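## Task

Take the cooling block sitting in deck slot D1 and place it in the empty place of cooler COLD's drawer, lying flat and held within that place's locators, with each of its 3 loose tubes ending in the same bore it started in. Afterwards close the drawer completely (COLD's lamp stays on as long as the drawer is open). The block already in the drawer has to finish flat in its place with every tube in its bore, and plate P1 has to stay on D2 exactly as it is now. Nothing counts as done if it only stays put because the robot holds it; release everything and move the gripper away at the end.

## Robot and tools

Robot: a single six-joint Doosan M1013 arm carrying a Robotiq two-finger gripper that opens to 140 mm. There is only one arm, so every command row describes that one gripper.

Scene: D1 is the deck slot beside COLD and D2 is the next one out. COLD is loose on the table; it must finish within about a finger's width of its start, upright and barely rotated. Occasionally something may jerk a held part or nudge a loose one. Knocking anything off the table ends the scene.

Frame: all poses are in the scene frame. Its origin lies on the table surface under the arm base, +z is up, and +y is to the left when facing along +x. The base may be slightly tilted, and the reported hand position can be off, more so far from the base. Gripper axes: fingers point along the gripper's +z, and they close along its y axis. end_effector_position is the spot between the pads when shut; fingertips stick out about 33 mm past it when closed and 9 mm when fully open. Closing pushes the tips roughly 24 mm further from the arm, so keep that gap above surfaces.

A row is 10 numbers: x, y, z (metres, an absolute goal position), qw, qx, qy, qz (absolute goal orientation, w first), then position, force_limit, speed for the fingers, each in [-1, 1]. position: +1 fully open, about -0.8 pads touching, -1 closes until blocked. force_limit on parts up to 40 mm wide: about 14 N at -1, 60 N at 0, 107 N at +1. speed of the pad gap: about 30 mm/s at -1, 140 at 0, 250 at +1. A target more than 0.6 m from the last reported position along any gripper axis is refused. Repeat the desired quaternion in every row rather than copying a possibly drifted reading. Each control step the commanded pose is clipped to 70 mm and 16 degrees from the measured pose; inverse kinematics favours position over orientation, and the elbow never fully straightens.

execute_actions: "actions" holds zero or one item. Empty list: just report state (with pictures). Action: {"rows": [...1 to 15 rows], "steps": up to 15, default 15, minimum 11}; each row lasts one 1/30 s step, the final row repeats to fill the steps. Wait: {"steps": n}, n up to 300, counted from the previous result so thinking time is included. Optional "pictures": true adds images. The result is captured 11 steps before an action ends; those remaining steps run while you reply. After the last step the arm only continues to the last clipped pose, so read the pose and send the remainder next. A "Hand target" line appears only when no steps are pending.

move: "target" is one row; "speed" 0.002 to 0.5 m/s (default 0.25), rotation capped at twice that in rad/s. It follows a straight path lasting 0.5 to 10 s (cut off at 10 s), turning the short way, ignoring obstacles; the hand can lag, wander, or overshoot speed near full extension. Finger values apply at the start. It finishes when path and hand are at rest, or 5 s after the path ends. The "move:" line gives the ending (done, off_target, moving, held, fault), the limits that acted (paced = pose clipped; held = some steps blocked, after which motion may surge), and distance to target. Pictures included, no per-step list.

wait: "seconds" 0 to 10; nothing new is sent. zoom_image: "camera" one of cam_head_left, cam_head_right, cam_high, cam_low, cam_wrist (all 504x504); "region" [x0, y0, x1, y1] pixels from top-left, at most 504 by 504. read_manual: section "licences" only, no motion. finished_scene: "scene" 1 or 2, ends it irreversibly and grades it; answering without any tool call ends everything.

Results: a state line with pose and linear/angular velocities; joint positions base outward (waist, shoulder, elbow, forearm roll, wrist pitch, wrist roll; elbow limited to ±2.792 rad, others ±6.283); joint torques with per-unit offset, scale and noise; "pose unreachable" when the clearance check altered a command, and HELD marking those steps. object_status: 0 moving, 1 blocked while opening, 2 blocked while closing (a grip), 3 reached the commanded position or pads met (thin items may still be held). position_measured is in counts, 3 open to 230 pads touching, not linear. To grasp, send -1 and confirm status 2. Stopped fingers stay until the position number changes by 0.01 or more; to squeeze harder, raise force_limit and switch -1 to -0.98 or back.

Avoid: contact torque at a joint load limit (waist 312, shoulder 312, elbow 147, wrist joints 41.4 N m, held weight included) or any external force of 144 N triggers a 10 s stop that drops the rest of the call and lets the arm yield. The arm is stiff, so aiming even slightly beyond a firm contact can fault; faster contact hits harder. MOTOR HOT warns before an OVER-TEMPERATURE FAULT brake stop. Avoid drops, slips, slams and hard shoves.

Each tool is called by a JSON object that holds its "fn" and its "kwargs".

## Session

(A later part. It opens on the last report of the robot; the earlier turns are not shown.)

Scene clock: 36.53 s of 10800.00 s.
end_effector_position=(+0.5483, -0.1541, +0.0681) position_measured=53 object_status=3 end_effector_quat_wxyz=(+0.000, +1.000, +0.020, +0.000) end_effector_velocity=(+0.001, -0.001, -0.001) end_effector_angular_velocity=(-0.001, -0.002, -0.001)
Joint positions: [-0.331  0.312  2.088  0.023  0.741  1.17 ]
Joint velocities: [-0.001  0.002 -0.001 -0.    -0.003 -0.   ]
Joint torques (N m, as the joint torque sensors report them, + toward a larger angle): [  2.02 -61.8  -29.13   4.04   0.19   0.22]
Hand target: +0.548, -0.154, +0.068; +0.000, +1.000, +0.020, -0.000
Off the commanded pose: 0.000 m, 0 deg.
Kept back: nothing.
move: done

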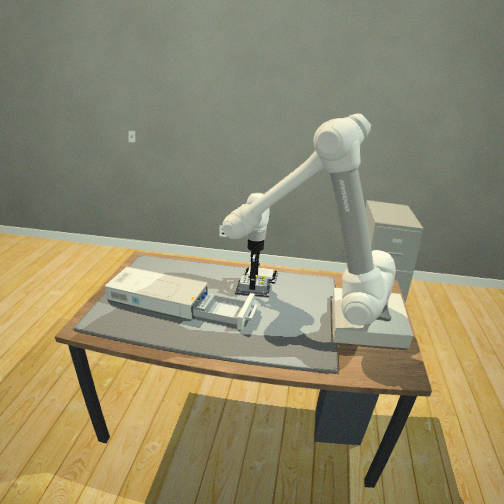

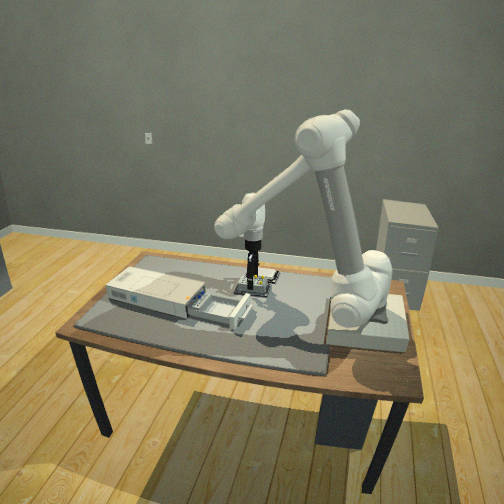

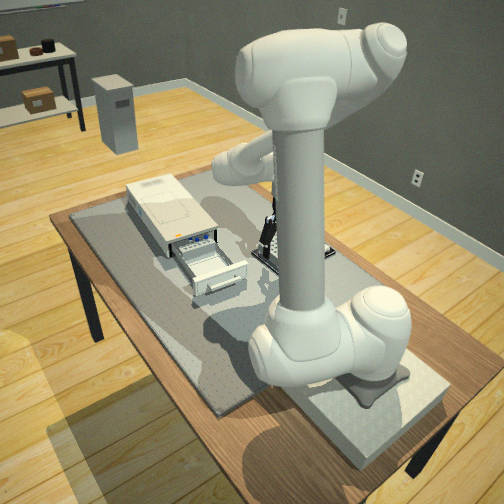

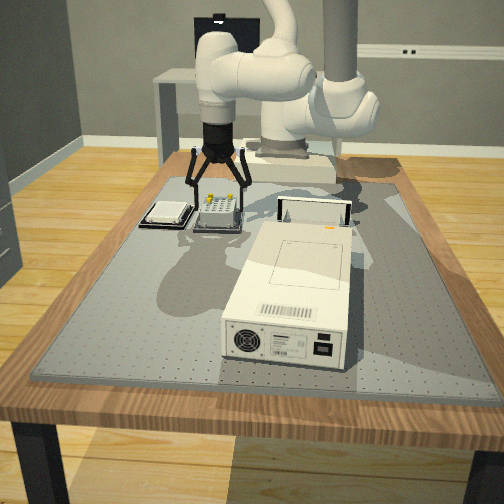

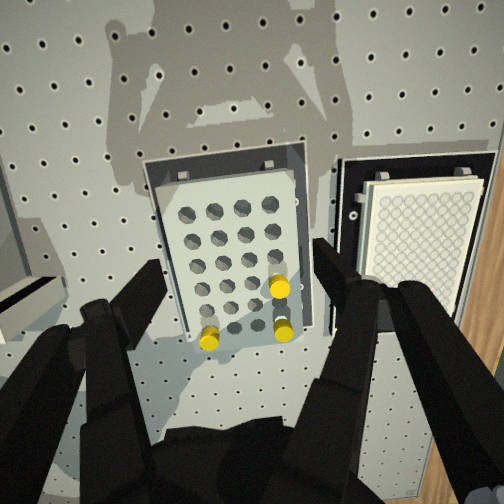

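{"fn": "move", "kwargs": {"target": [0.5483, -0.1541, 0.068, 0, 0.9998, 0.0201, 0, -1, 0.8, -0.4], "speed": 0.05}}

Scene clock: 37.67 s of 10800.00 s.
end_effector_position=(+0.5483, -0.1541, +0.0681) position_measured=106 object_status=2 end_effector_quat_wxyz=(+0.000, +1.000, +0.020, +0.000) end_effector_velocity=(+0.001, +0.000, +0.000) end_effector_angular_velocity=(-0.000, -0.001, +0.001)
Joint positions: [-0.331  0.312  2.088  0.023  0.741  1.17 ]
Joint velocities: [ 0.001  0.    -0.001  0.     0.    -0.001]
Joint torques (N m, as the joint torque sensors report them, + toward a larger angle): [  2.27 -29.44 -16.87   3.56  -3.58  -0.07]
Hand target: +0.548, -0.154, +0.068; +0.000, +1.000, +0.020, -0.000
Off the commanded pose: 0.000 m, 0 deg.
Kept back: nothing.
move: done

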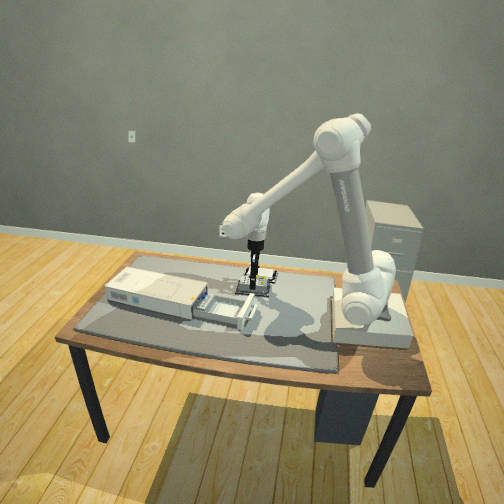

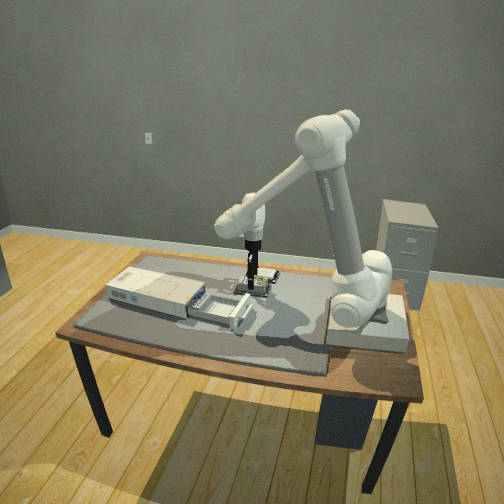

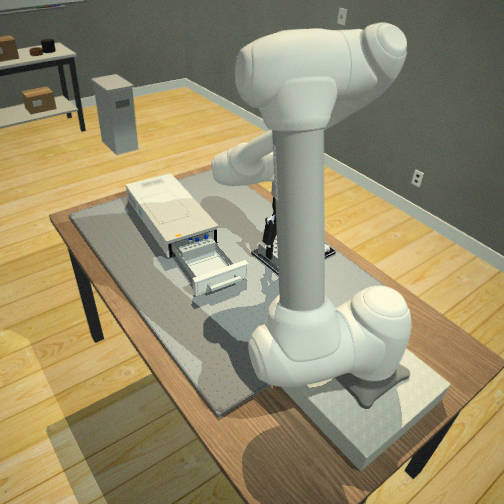

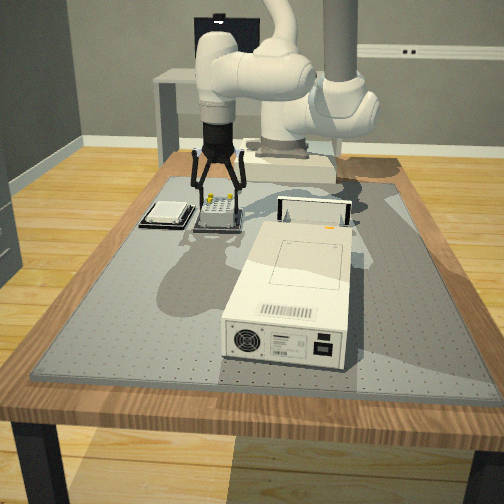

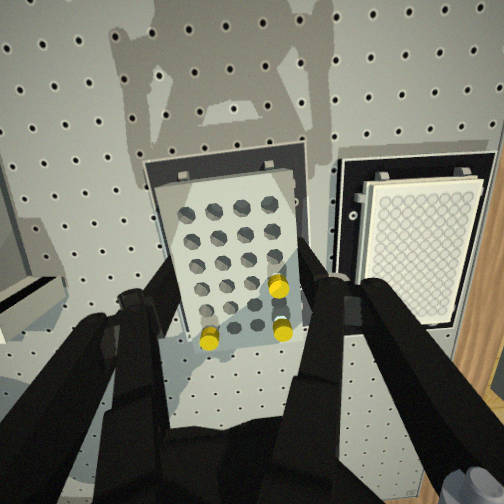

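{"fn": "move", "kwargs": {"target": [0.5483, -0.1541, 0.148, 0, 0.9998, 0.0201, 0, -1, 0.8, -0.4], "speed": 0.12}}

{"fn": "move", "kwargs": {"target": [0.6300, 0.0927, 0.148, 0, 0.7396, 0.6730, 0, -1, 0.8, -0.4], "speed": 0.3}}

{"fn": "move", "kwargs": {"target": [0.6300, 0.0927, 0.090, 0, 0.7396, 0.6730, 0, -1, 0.8, -0.4], "speed": 0.08}}

Scene clock: 39.60 s of 10800.00 s.
end_effector_position=(+0.5483, -0.1541, +0.1479) position_measured=106 object_status=2 end_effector_quat_wxyz=(-0.000, +1.000, +0.020, -0.000) end_effector_velocity=(+0.001, -0.000, +0.002) end_effector_angular_velocity=(-0.000, -0.001, +0.001)
Joint positions: [-0.333  0.213  2.032  0.02   0.897  1.172]
Joint velocities: [ 0.    -0.001 -0.003  0.     0.003 -0.001]
Joint torques (N m, as the joint torque sensors report them, + toward a larger angle): [ -0.45 -58.85 -37.96   4.18   0.6    0.08]
Hand target: +0.548, -0.154, +0.148; -0.000, +1.000, +0.020, +0.000
Off the commanded pose: 0.000 m, 0 deg.
Kept back: nothing.
move: done

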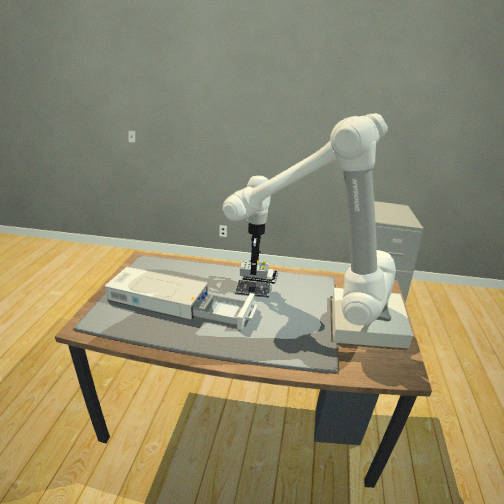

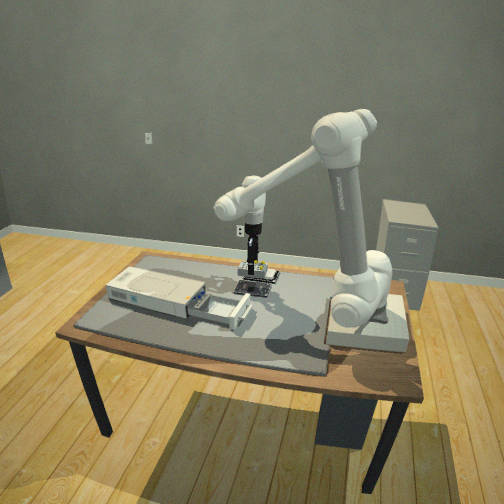

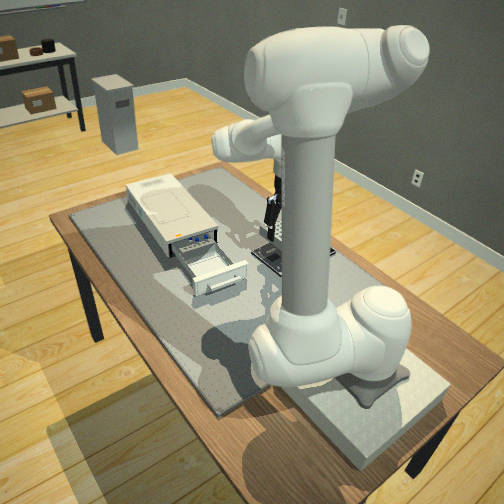

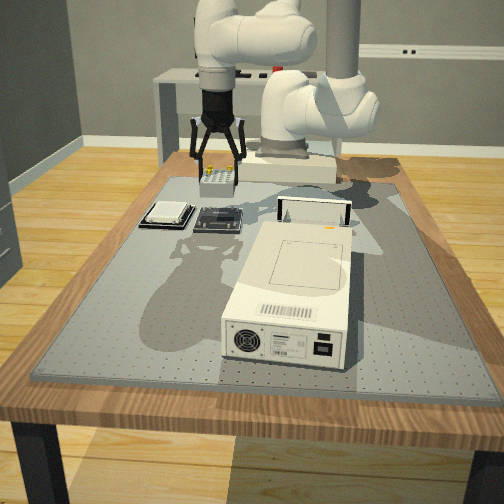

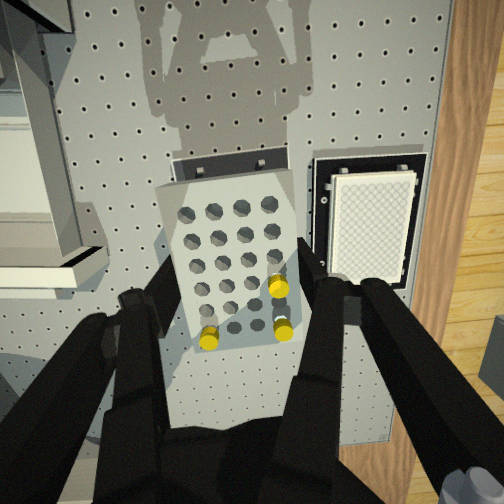

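Scene clock: 42.47 s of 10800.00 s.
end_effector_position=(+0.6295, +0.0926, +0.1480) position_measured=106 object_status=2 end_effector_quat_wxyz=(+0.000, +0.740, +0.673, -0.000) end_effector_velocity=(+0.000, +0.002, -0.000) end_effector_angular_velocity=(+0.001, +0.001, +0.008)
Joint positions: [0.095 0.298 1.907 0.017 0.93  0.168]
Joint velocities: [ 0.002  0.001 -0.001  0.002  0.001 -0.007]
Joint torques (N m, as the joint torque sensors report them, + toward a larger angle): [  0.54 -68.49 -38.99   4.5    0.55  -0.48]
Hand target: +0.630, +0.093, +0.148; +0.000, +0.740, +0.673, -0.000
Off the commanded pose: 0.000 m, 0 deg.
Kept back: nothing.
move: done

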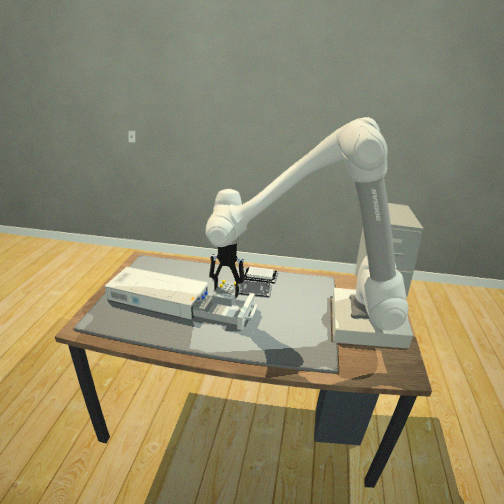

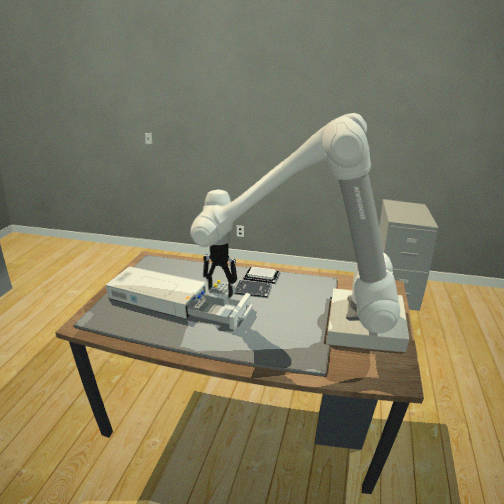

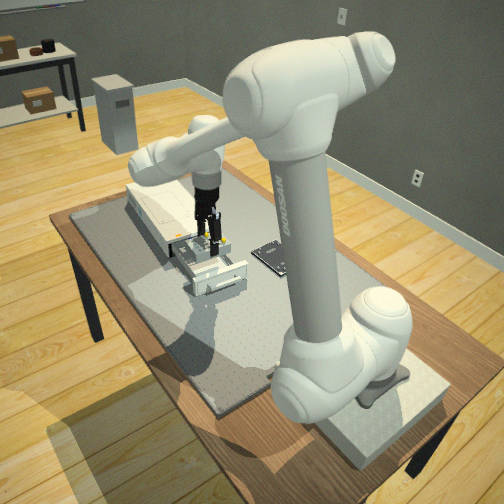

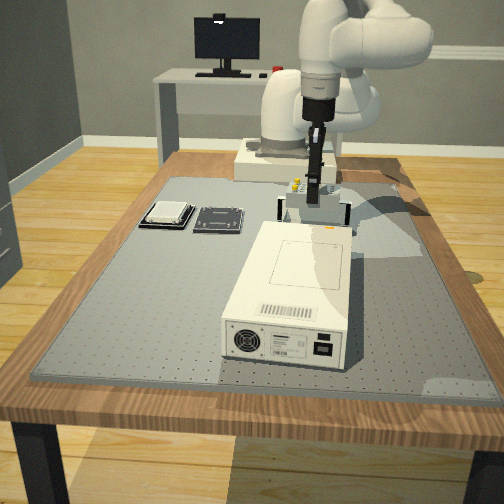

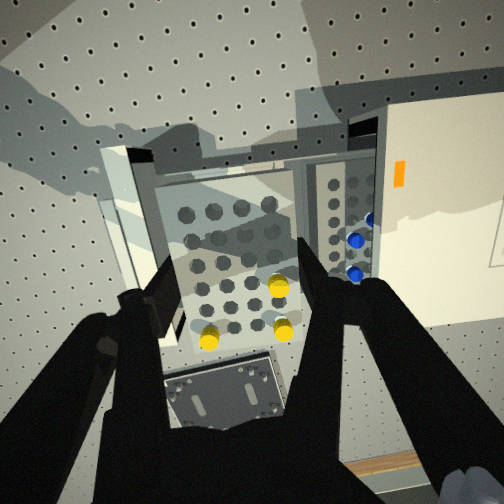

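Scene clock: 43.57 s of 10800.00 s.
end_effector_position=(+0.6300, +0.0927, +0.0901) position_measured=106 object_status=2 end_effector_quat_wxyz=(+0.000, +0.740, +0.673, +0.000) end_effector_velocity=(+0.001, -0.000, -0.001) end_effector_angular_velocity=(+0.001, -0.001, -0.001)
Joint positions: [0.097 0.362 1.947 0.019 0.826 0.166]
Joint velocities: [-0.     0.002  0.     0.001 -0.003  0.   ]
Joint torques (N m, as the joint torque sensors report them, + toward a larger angle): [  1.43 -73.85 -36.68   3.84   0.51   0.68]
Hand target: +0.630, +0.093, +0.090; +0.000, +0.740, +0.673, -0.000
Off the commanded pose: 0.000 m, 0 deg.
Kept back: nothing.
move: done

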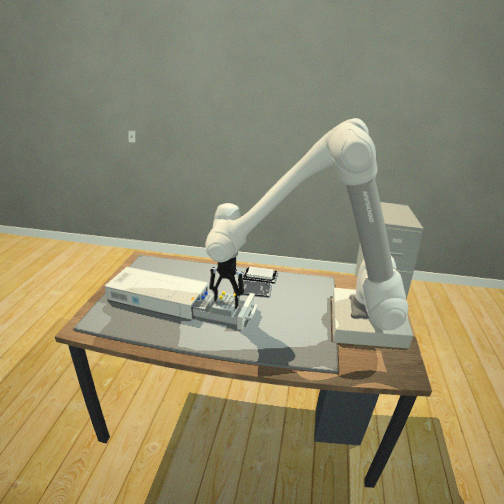

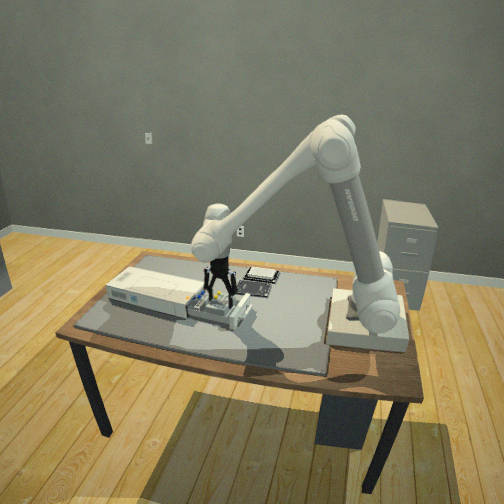

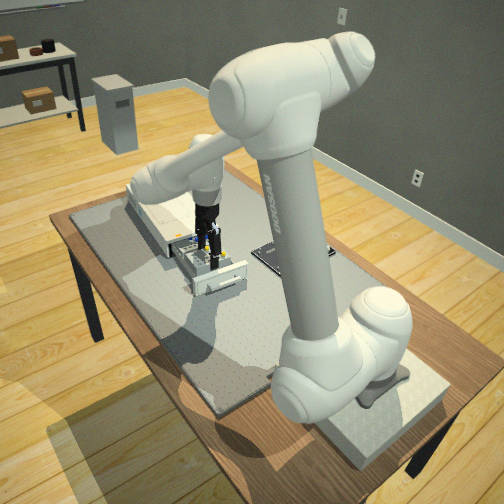

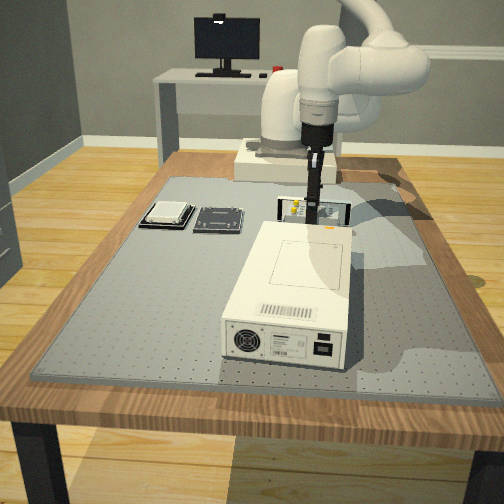

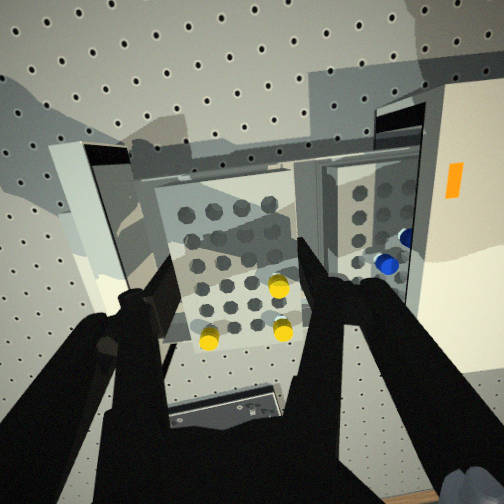

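{"fn": "zoom_image", "kwargs": {"camera": "cam_wrist", "region": [110, 130, 400, 260]}}

Region (110, 130, 400, 260) of cam_wrist's 504x504 image, scaled by 1.738, with more detail than that image has; it fills the top 226 rows of this view, and the rest is white.

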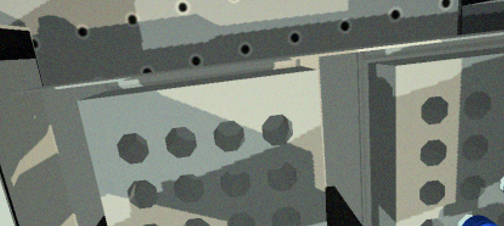

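{"fn": "zoom_image", "kwargs": {"camera": "cam_wrist", "region": [260, 140, 370, 200]}}

{"fn": "zoom_image", "kwargs": {"camera": "cam_wrist", "region": [115, 155, 225, 215]}}

{"fn": "zoom_image", "kwargs": {"camera": "cam_wrist", "region": [150, 290, 330, 370]}}

Region (260, 140, 370, 200) of cam_wrist's 504x504 image, scaled by 4.582, with more detail than that image has; it fills the top 275 rows of this view, and the rest is white.

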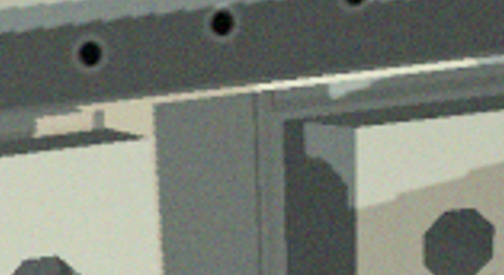

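Region (115, 155, 225, 215) of cam_wrist's 504x504 image, scaled by 4.582, with more detail than that image has; it fills the top 275 rows of this view, and the rest is white.

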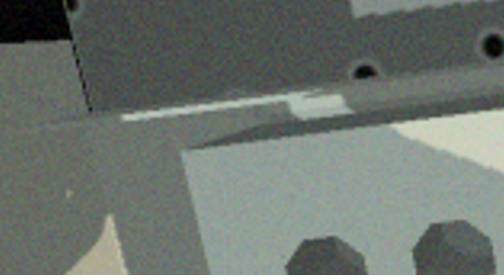

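Region (150, 290, 330, 370) of cam_wrist's 504x504 image, scaled by 2.800, with more detail than that image has.

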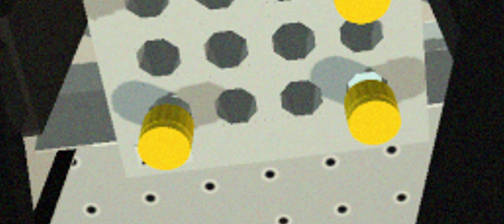

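{"fn": "execute_actions", "kwargs": {"actions": []}}

Scene clock: 47.00 s of 10800.00 s.
end_effector_position=(+0.6300, +0.0927, +0.0900) position_measured=106 object_status=2 end_effector_quat_wxyz=(+0.000, +0.740, +0.673, -0.000) end_effector_velocity=(-0.000, -0.000, -0.000) end_effector_angular_velocity=(+0.000, +0.001, -0.002)
Joint positions: [0.097 0.362 1.947 0.019 0.826 0.166]
Joint velocities: [-0.001 -0.     0.001  0.001  0.     0.001]
Joint torques (N m, as the joint torque sensors report them, + toward a larger angle): [ -0.39 -74.09 -34.89   4.18   0.49   0.04]
Hand target: +0.630, +0.093, +0.090; +0.000, +0.740, +0.673, -0.000
Off the commanded pose: 0.000 m, 0 deg.
Kept back: nothing.
Steps of this call (steps 1 to 90: nothing new was sent; then 0.43 s passed at rest). Readings (end_effector_position | what the end effector reports):
1: (+0.6300, +0.0927, +0.0901) | position_measured=106 object_status=2
2: (+0.6300, +0.0927, +0.0901) | position_measured=106 object_status=2
4: (+0.6300, +0.0927, +0.0900) | position_measured=106 object_status=2
8: (+0.6300, +0.0927, +0.0900) | position_measured=106 object_status=2
90: the state above

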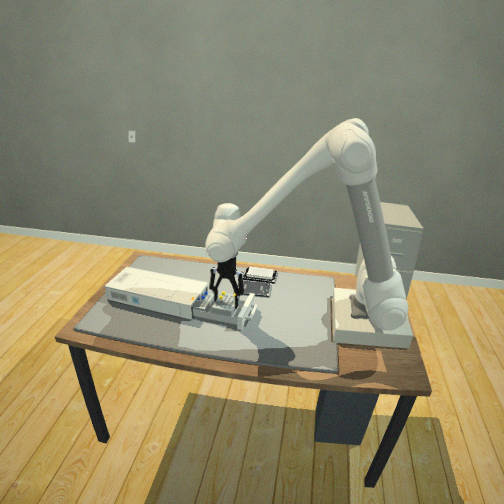

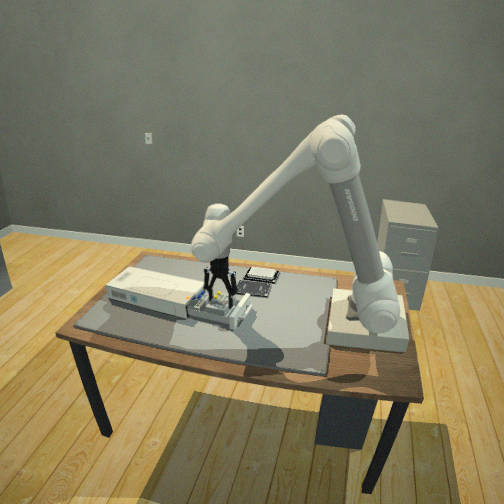

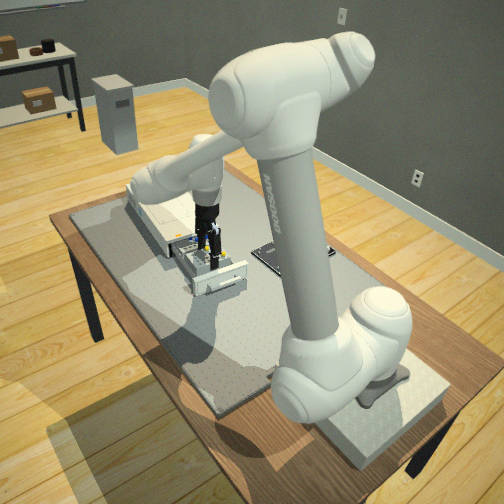

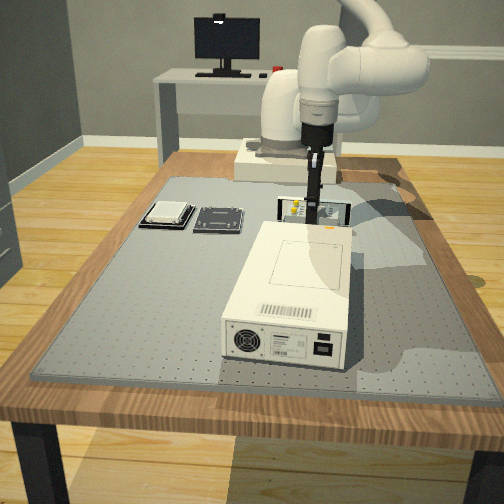

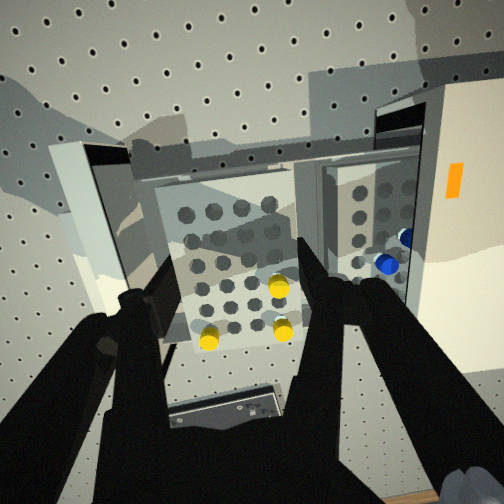

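{"fn": "move", "kwargs": {"target": [0.6298, 0.0902, 0.0790, 0, 0.7396, 0.6730, 0, -1, 0.8, -0.4], "speed": 0.02}}

Scene clock: 48.23 s of 10800.00 s.
end_effector_position=(+0.6298, +0.0902, +0.0791) position_measured=106 object_status=2 end_effector_quat_wxyz=(+0.000, +0.740, +0.673, +0.000) end_effector_velocity=(-0.000, -0.001, -0.002) end_effector_angular_velocity=(+0.000, +0.000, -0.001)
Joint positions: [0.093 0.375 1.955 0.019 0.806 0.162]
Joint velocities: [-0.001  0.002  0.001  0.    -0.003 -0.001]
Joint torques (N m, as the joint torque sensors report them, + toward a larger angle): [  0.6  -73.56 -35.9    4.21   0.16   0.  ]
Hand target: +0.630, +0.090, +0.079; +0.000, +0.740, +0.673, -0.000
Off the commanded pose: 0.000 m, 0 deg.
Kept back: nothing.
move: done

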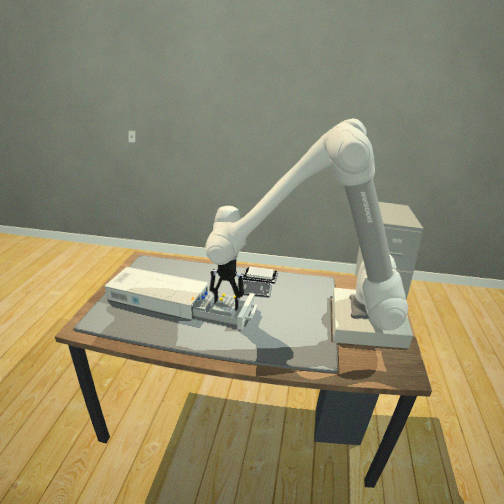

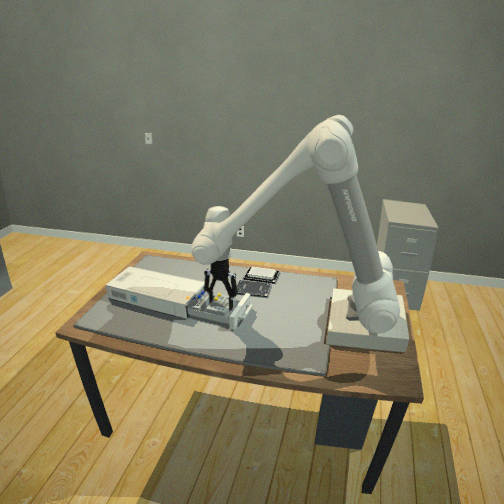

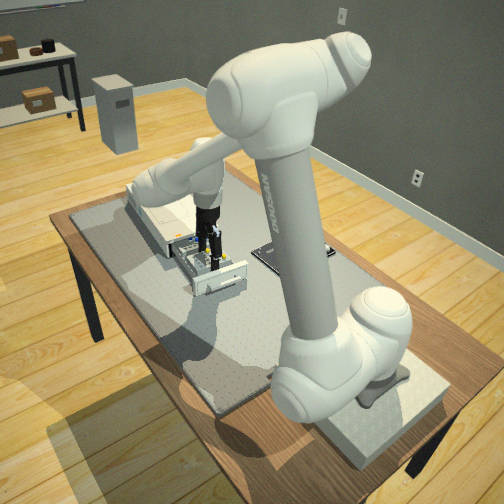

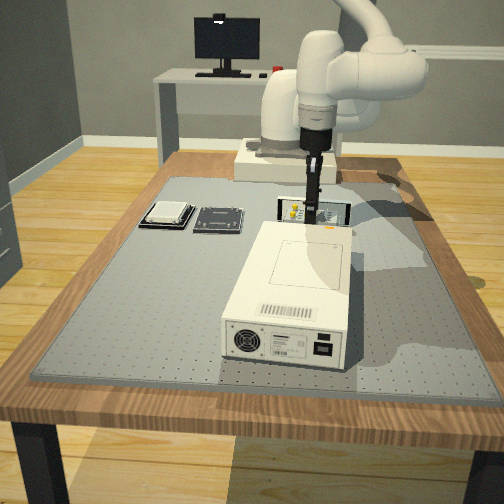

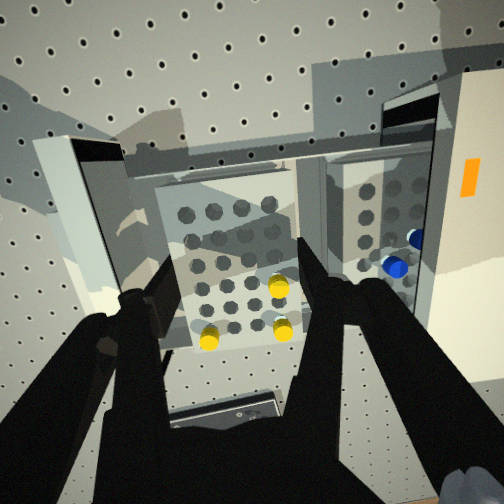

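{"fn": "zoom_image", "kwargs": {"camera": "cam_wrist", "region": [120, 130, 380, 260]}}

Region (120, 130, 380, 260) of cam_wrist's 504x504 image, scaled by 1.938, with more detail than that image has.

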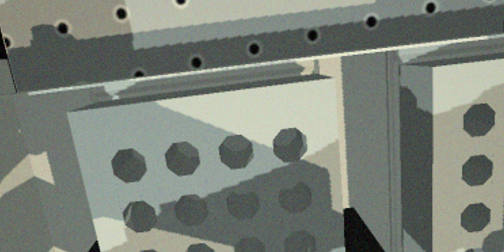

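{"fn": "move", "kwargs": {"target": [0.6298, 0.0902, 0.0730, 0, 0.7396, 0.6730, 0, -1, 0.8, -0.4], "speed": 0.01}}

Scene clock: 49.73 s of 10800.00 s.
end_effector_position=(+0.6298, +0.0902, +0.0731) position_measured=106 object_status=2 end_effector_quat_wxyz=(+0.000, +0.740, +0.673, -0.000) end_effector_velocity=(-0.001, +0.000, -0.001) end_effector_angular_velocity=(-0.000, +0.001, +0.000)
Joint positions: [0.093 0.382 1.958 0.019 0.795 0.161]
Joint velocities: [ 0.001  0.001  0.001 -0.    -0.002  0.   ]
Joint torques (N m, as the joint torque sensors report them, + toward a larger angle): [  0.71 -74.64 -35.1    4.09   0.18   0.35]
Hand target: +0.630, +0.090, +0.073; +0.000, +0.740, +0.673, -0.000
Off the commanded pose: 0.000 m, 0 deg.
Kept back: nothing.
move: done

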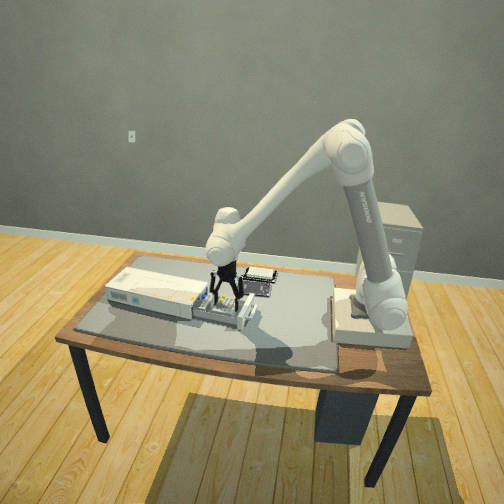

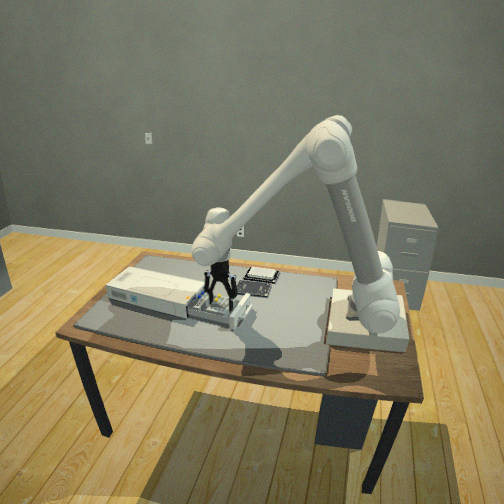

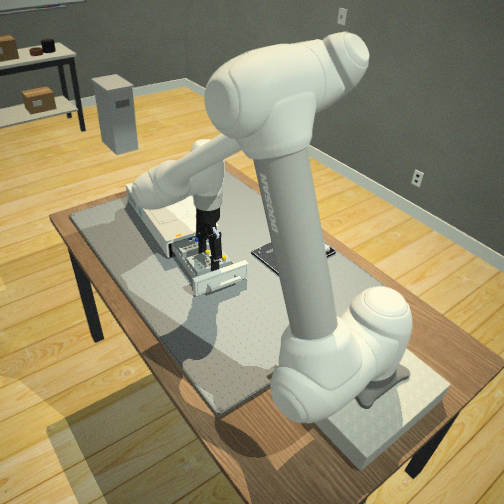

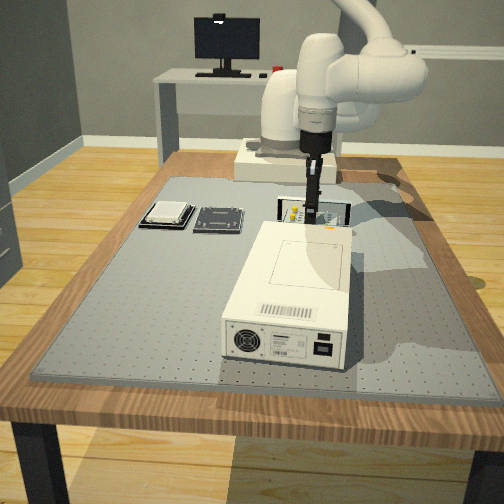

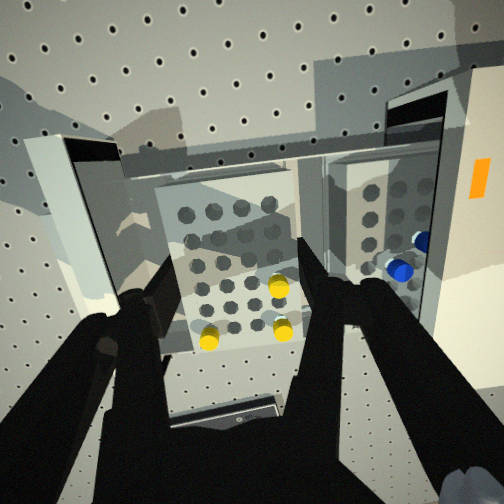

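{"fn": "move", "kwargs": {"target": [0.6298, 0.0902, 0.0705, 0, 0.7396, 0.6730, 0, -1, 0.8, -0.4], "speed": 0.008}}

Scene clock: 50.70 s of 10800.00 s.
end_effector_position=(+0.6298, +0.0902, +0.0706) position_measured=106 object_status=2 end_effector_quat_wxyz=(-0.000, +0.740, +0.673, -0.000) end_effector_velocity=(+0.001, -0.000, +0.000) end_effector_angular_velocity=(+0.000, -0.002, -0.001)
Joint positions: [0.093 0.385 1.959 0.02  0.79  0.161]
Joint velocities: [-0.001  0.001 -0.001  0.    -0.001  0.   ]
Joint torques (N m, as the joint torque sensors report them, + toward a larger angle): [  0.51 -73.53 -34.15   4.02   0.    -0.18]
Hand target: +0.630, +0.090, +0.070; +0.000, +0.740, +0.673, -0.000
Off the commanded pose: 0.000 m, 0 deg.
Kept back: nothing.
move: done

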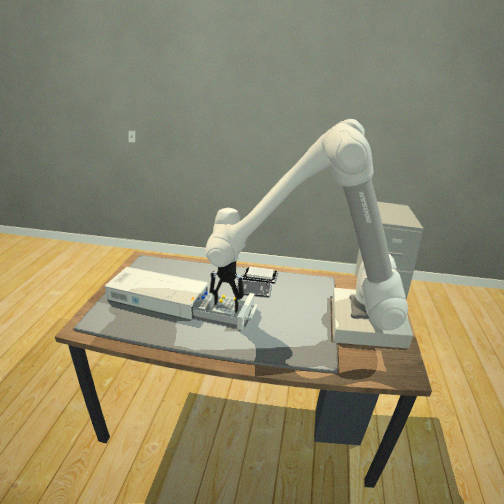

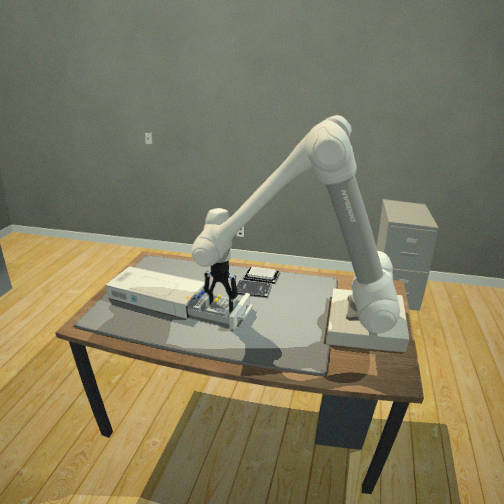

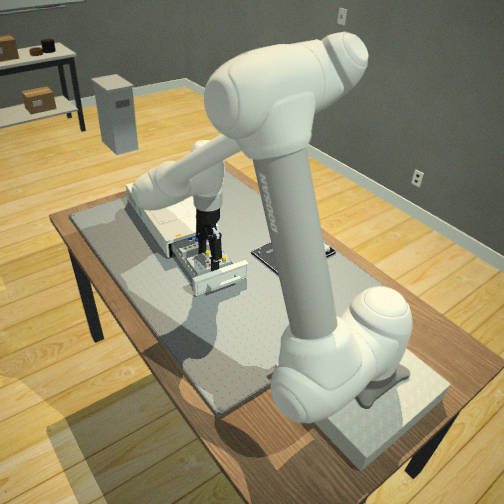

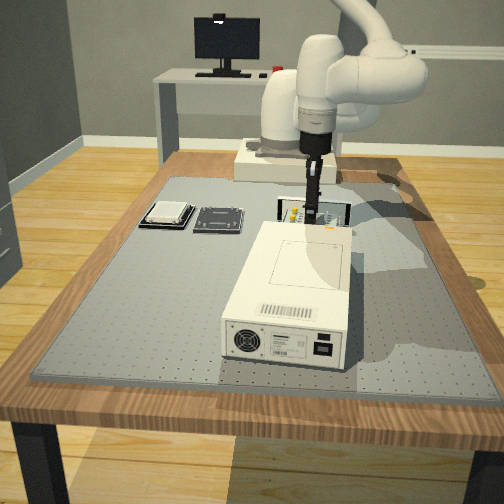

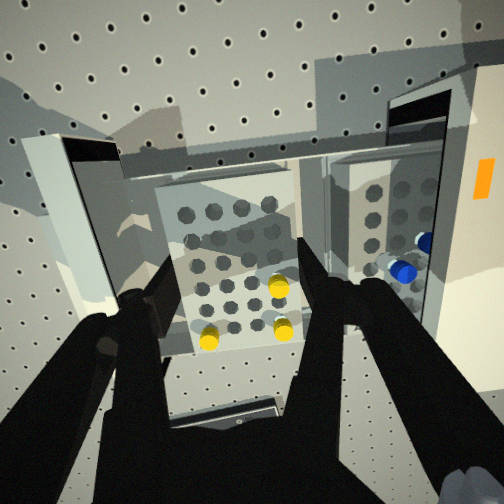

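{"fn": "move", "kwargs": {"target": [0.6298, 0.0902, 0.0690, 0, 0.7396, 0.6730, 0, -1, 0.8, -0.4], "speed": 0.006}}

Scene clock: 51.80 s of 10800.00 s.
end_effector_position=(+0.6299, +0.0902, +0.0691) position_measured=106 object_status=2 end_effector_quat_wxyz=(+0.000, +0.740, +0.673, +0.000) end_effector_velocity=(+0.000, -0.000, -0.000) end_effector_angular_velocity=(-0.000, -0.000, +0.001)
Joint positions: [0.093 0.387 1.96  0.02  0.788 0.161]
Joint velocities: [-0.     0.001 -0.    -0.    -0.001 -0.001]
Joint torques (N m, as the joint torque sensors report them, + toward a larger angle): [  4.95 -36.47 -12.76   4.44   0.22  -0.31]
Hand target: +0.630, +0.090, +0.069; +0.000, +0.740, +0.673, -0.000
Off the commanded pose: 0.000 m, 0 deg.
Kept back: nothing.
move: done

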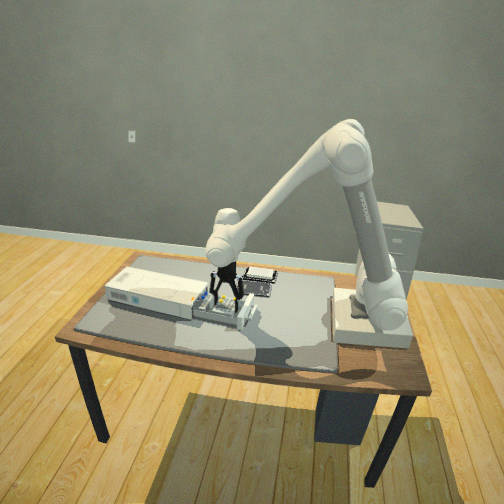

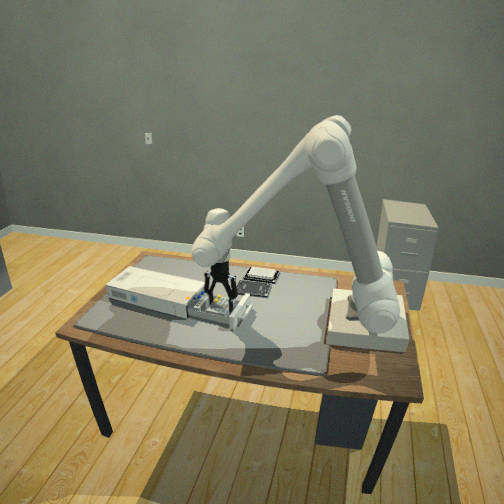

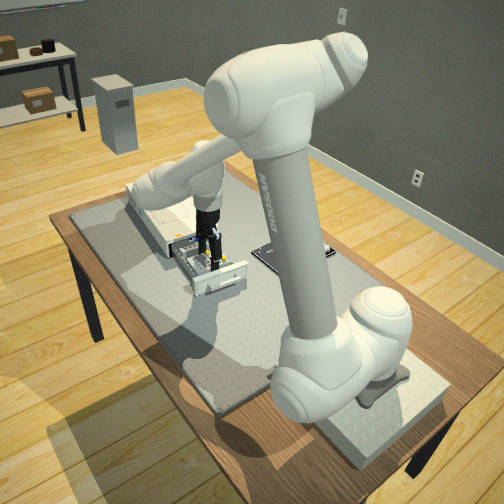

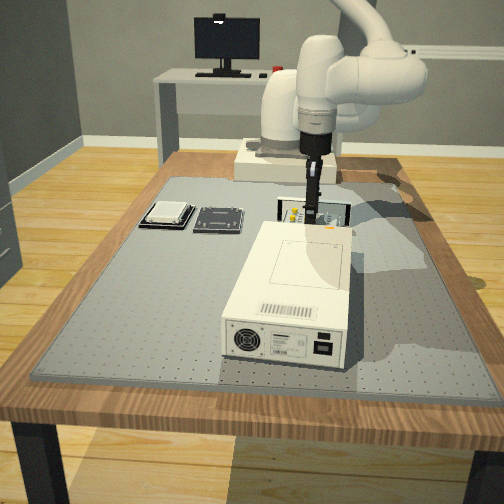

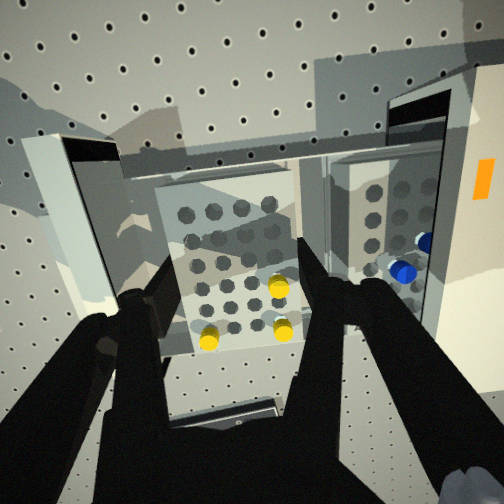

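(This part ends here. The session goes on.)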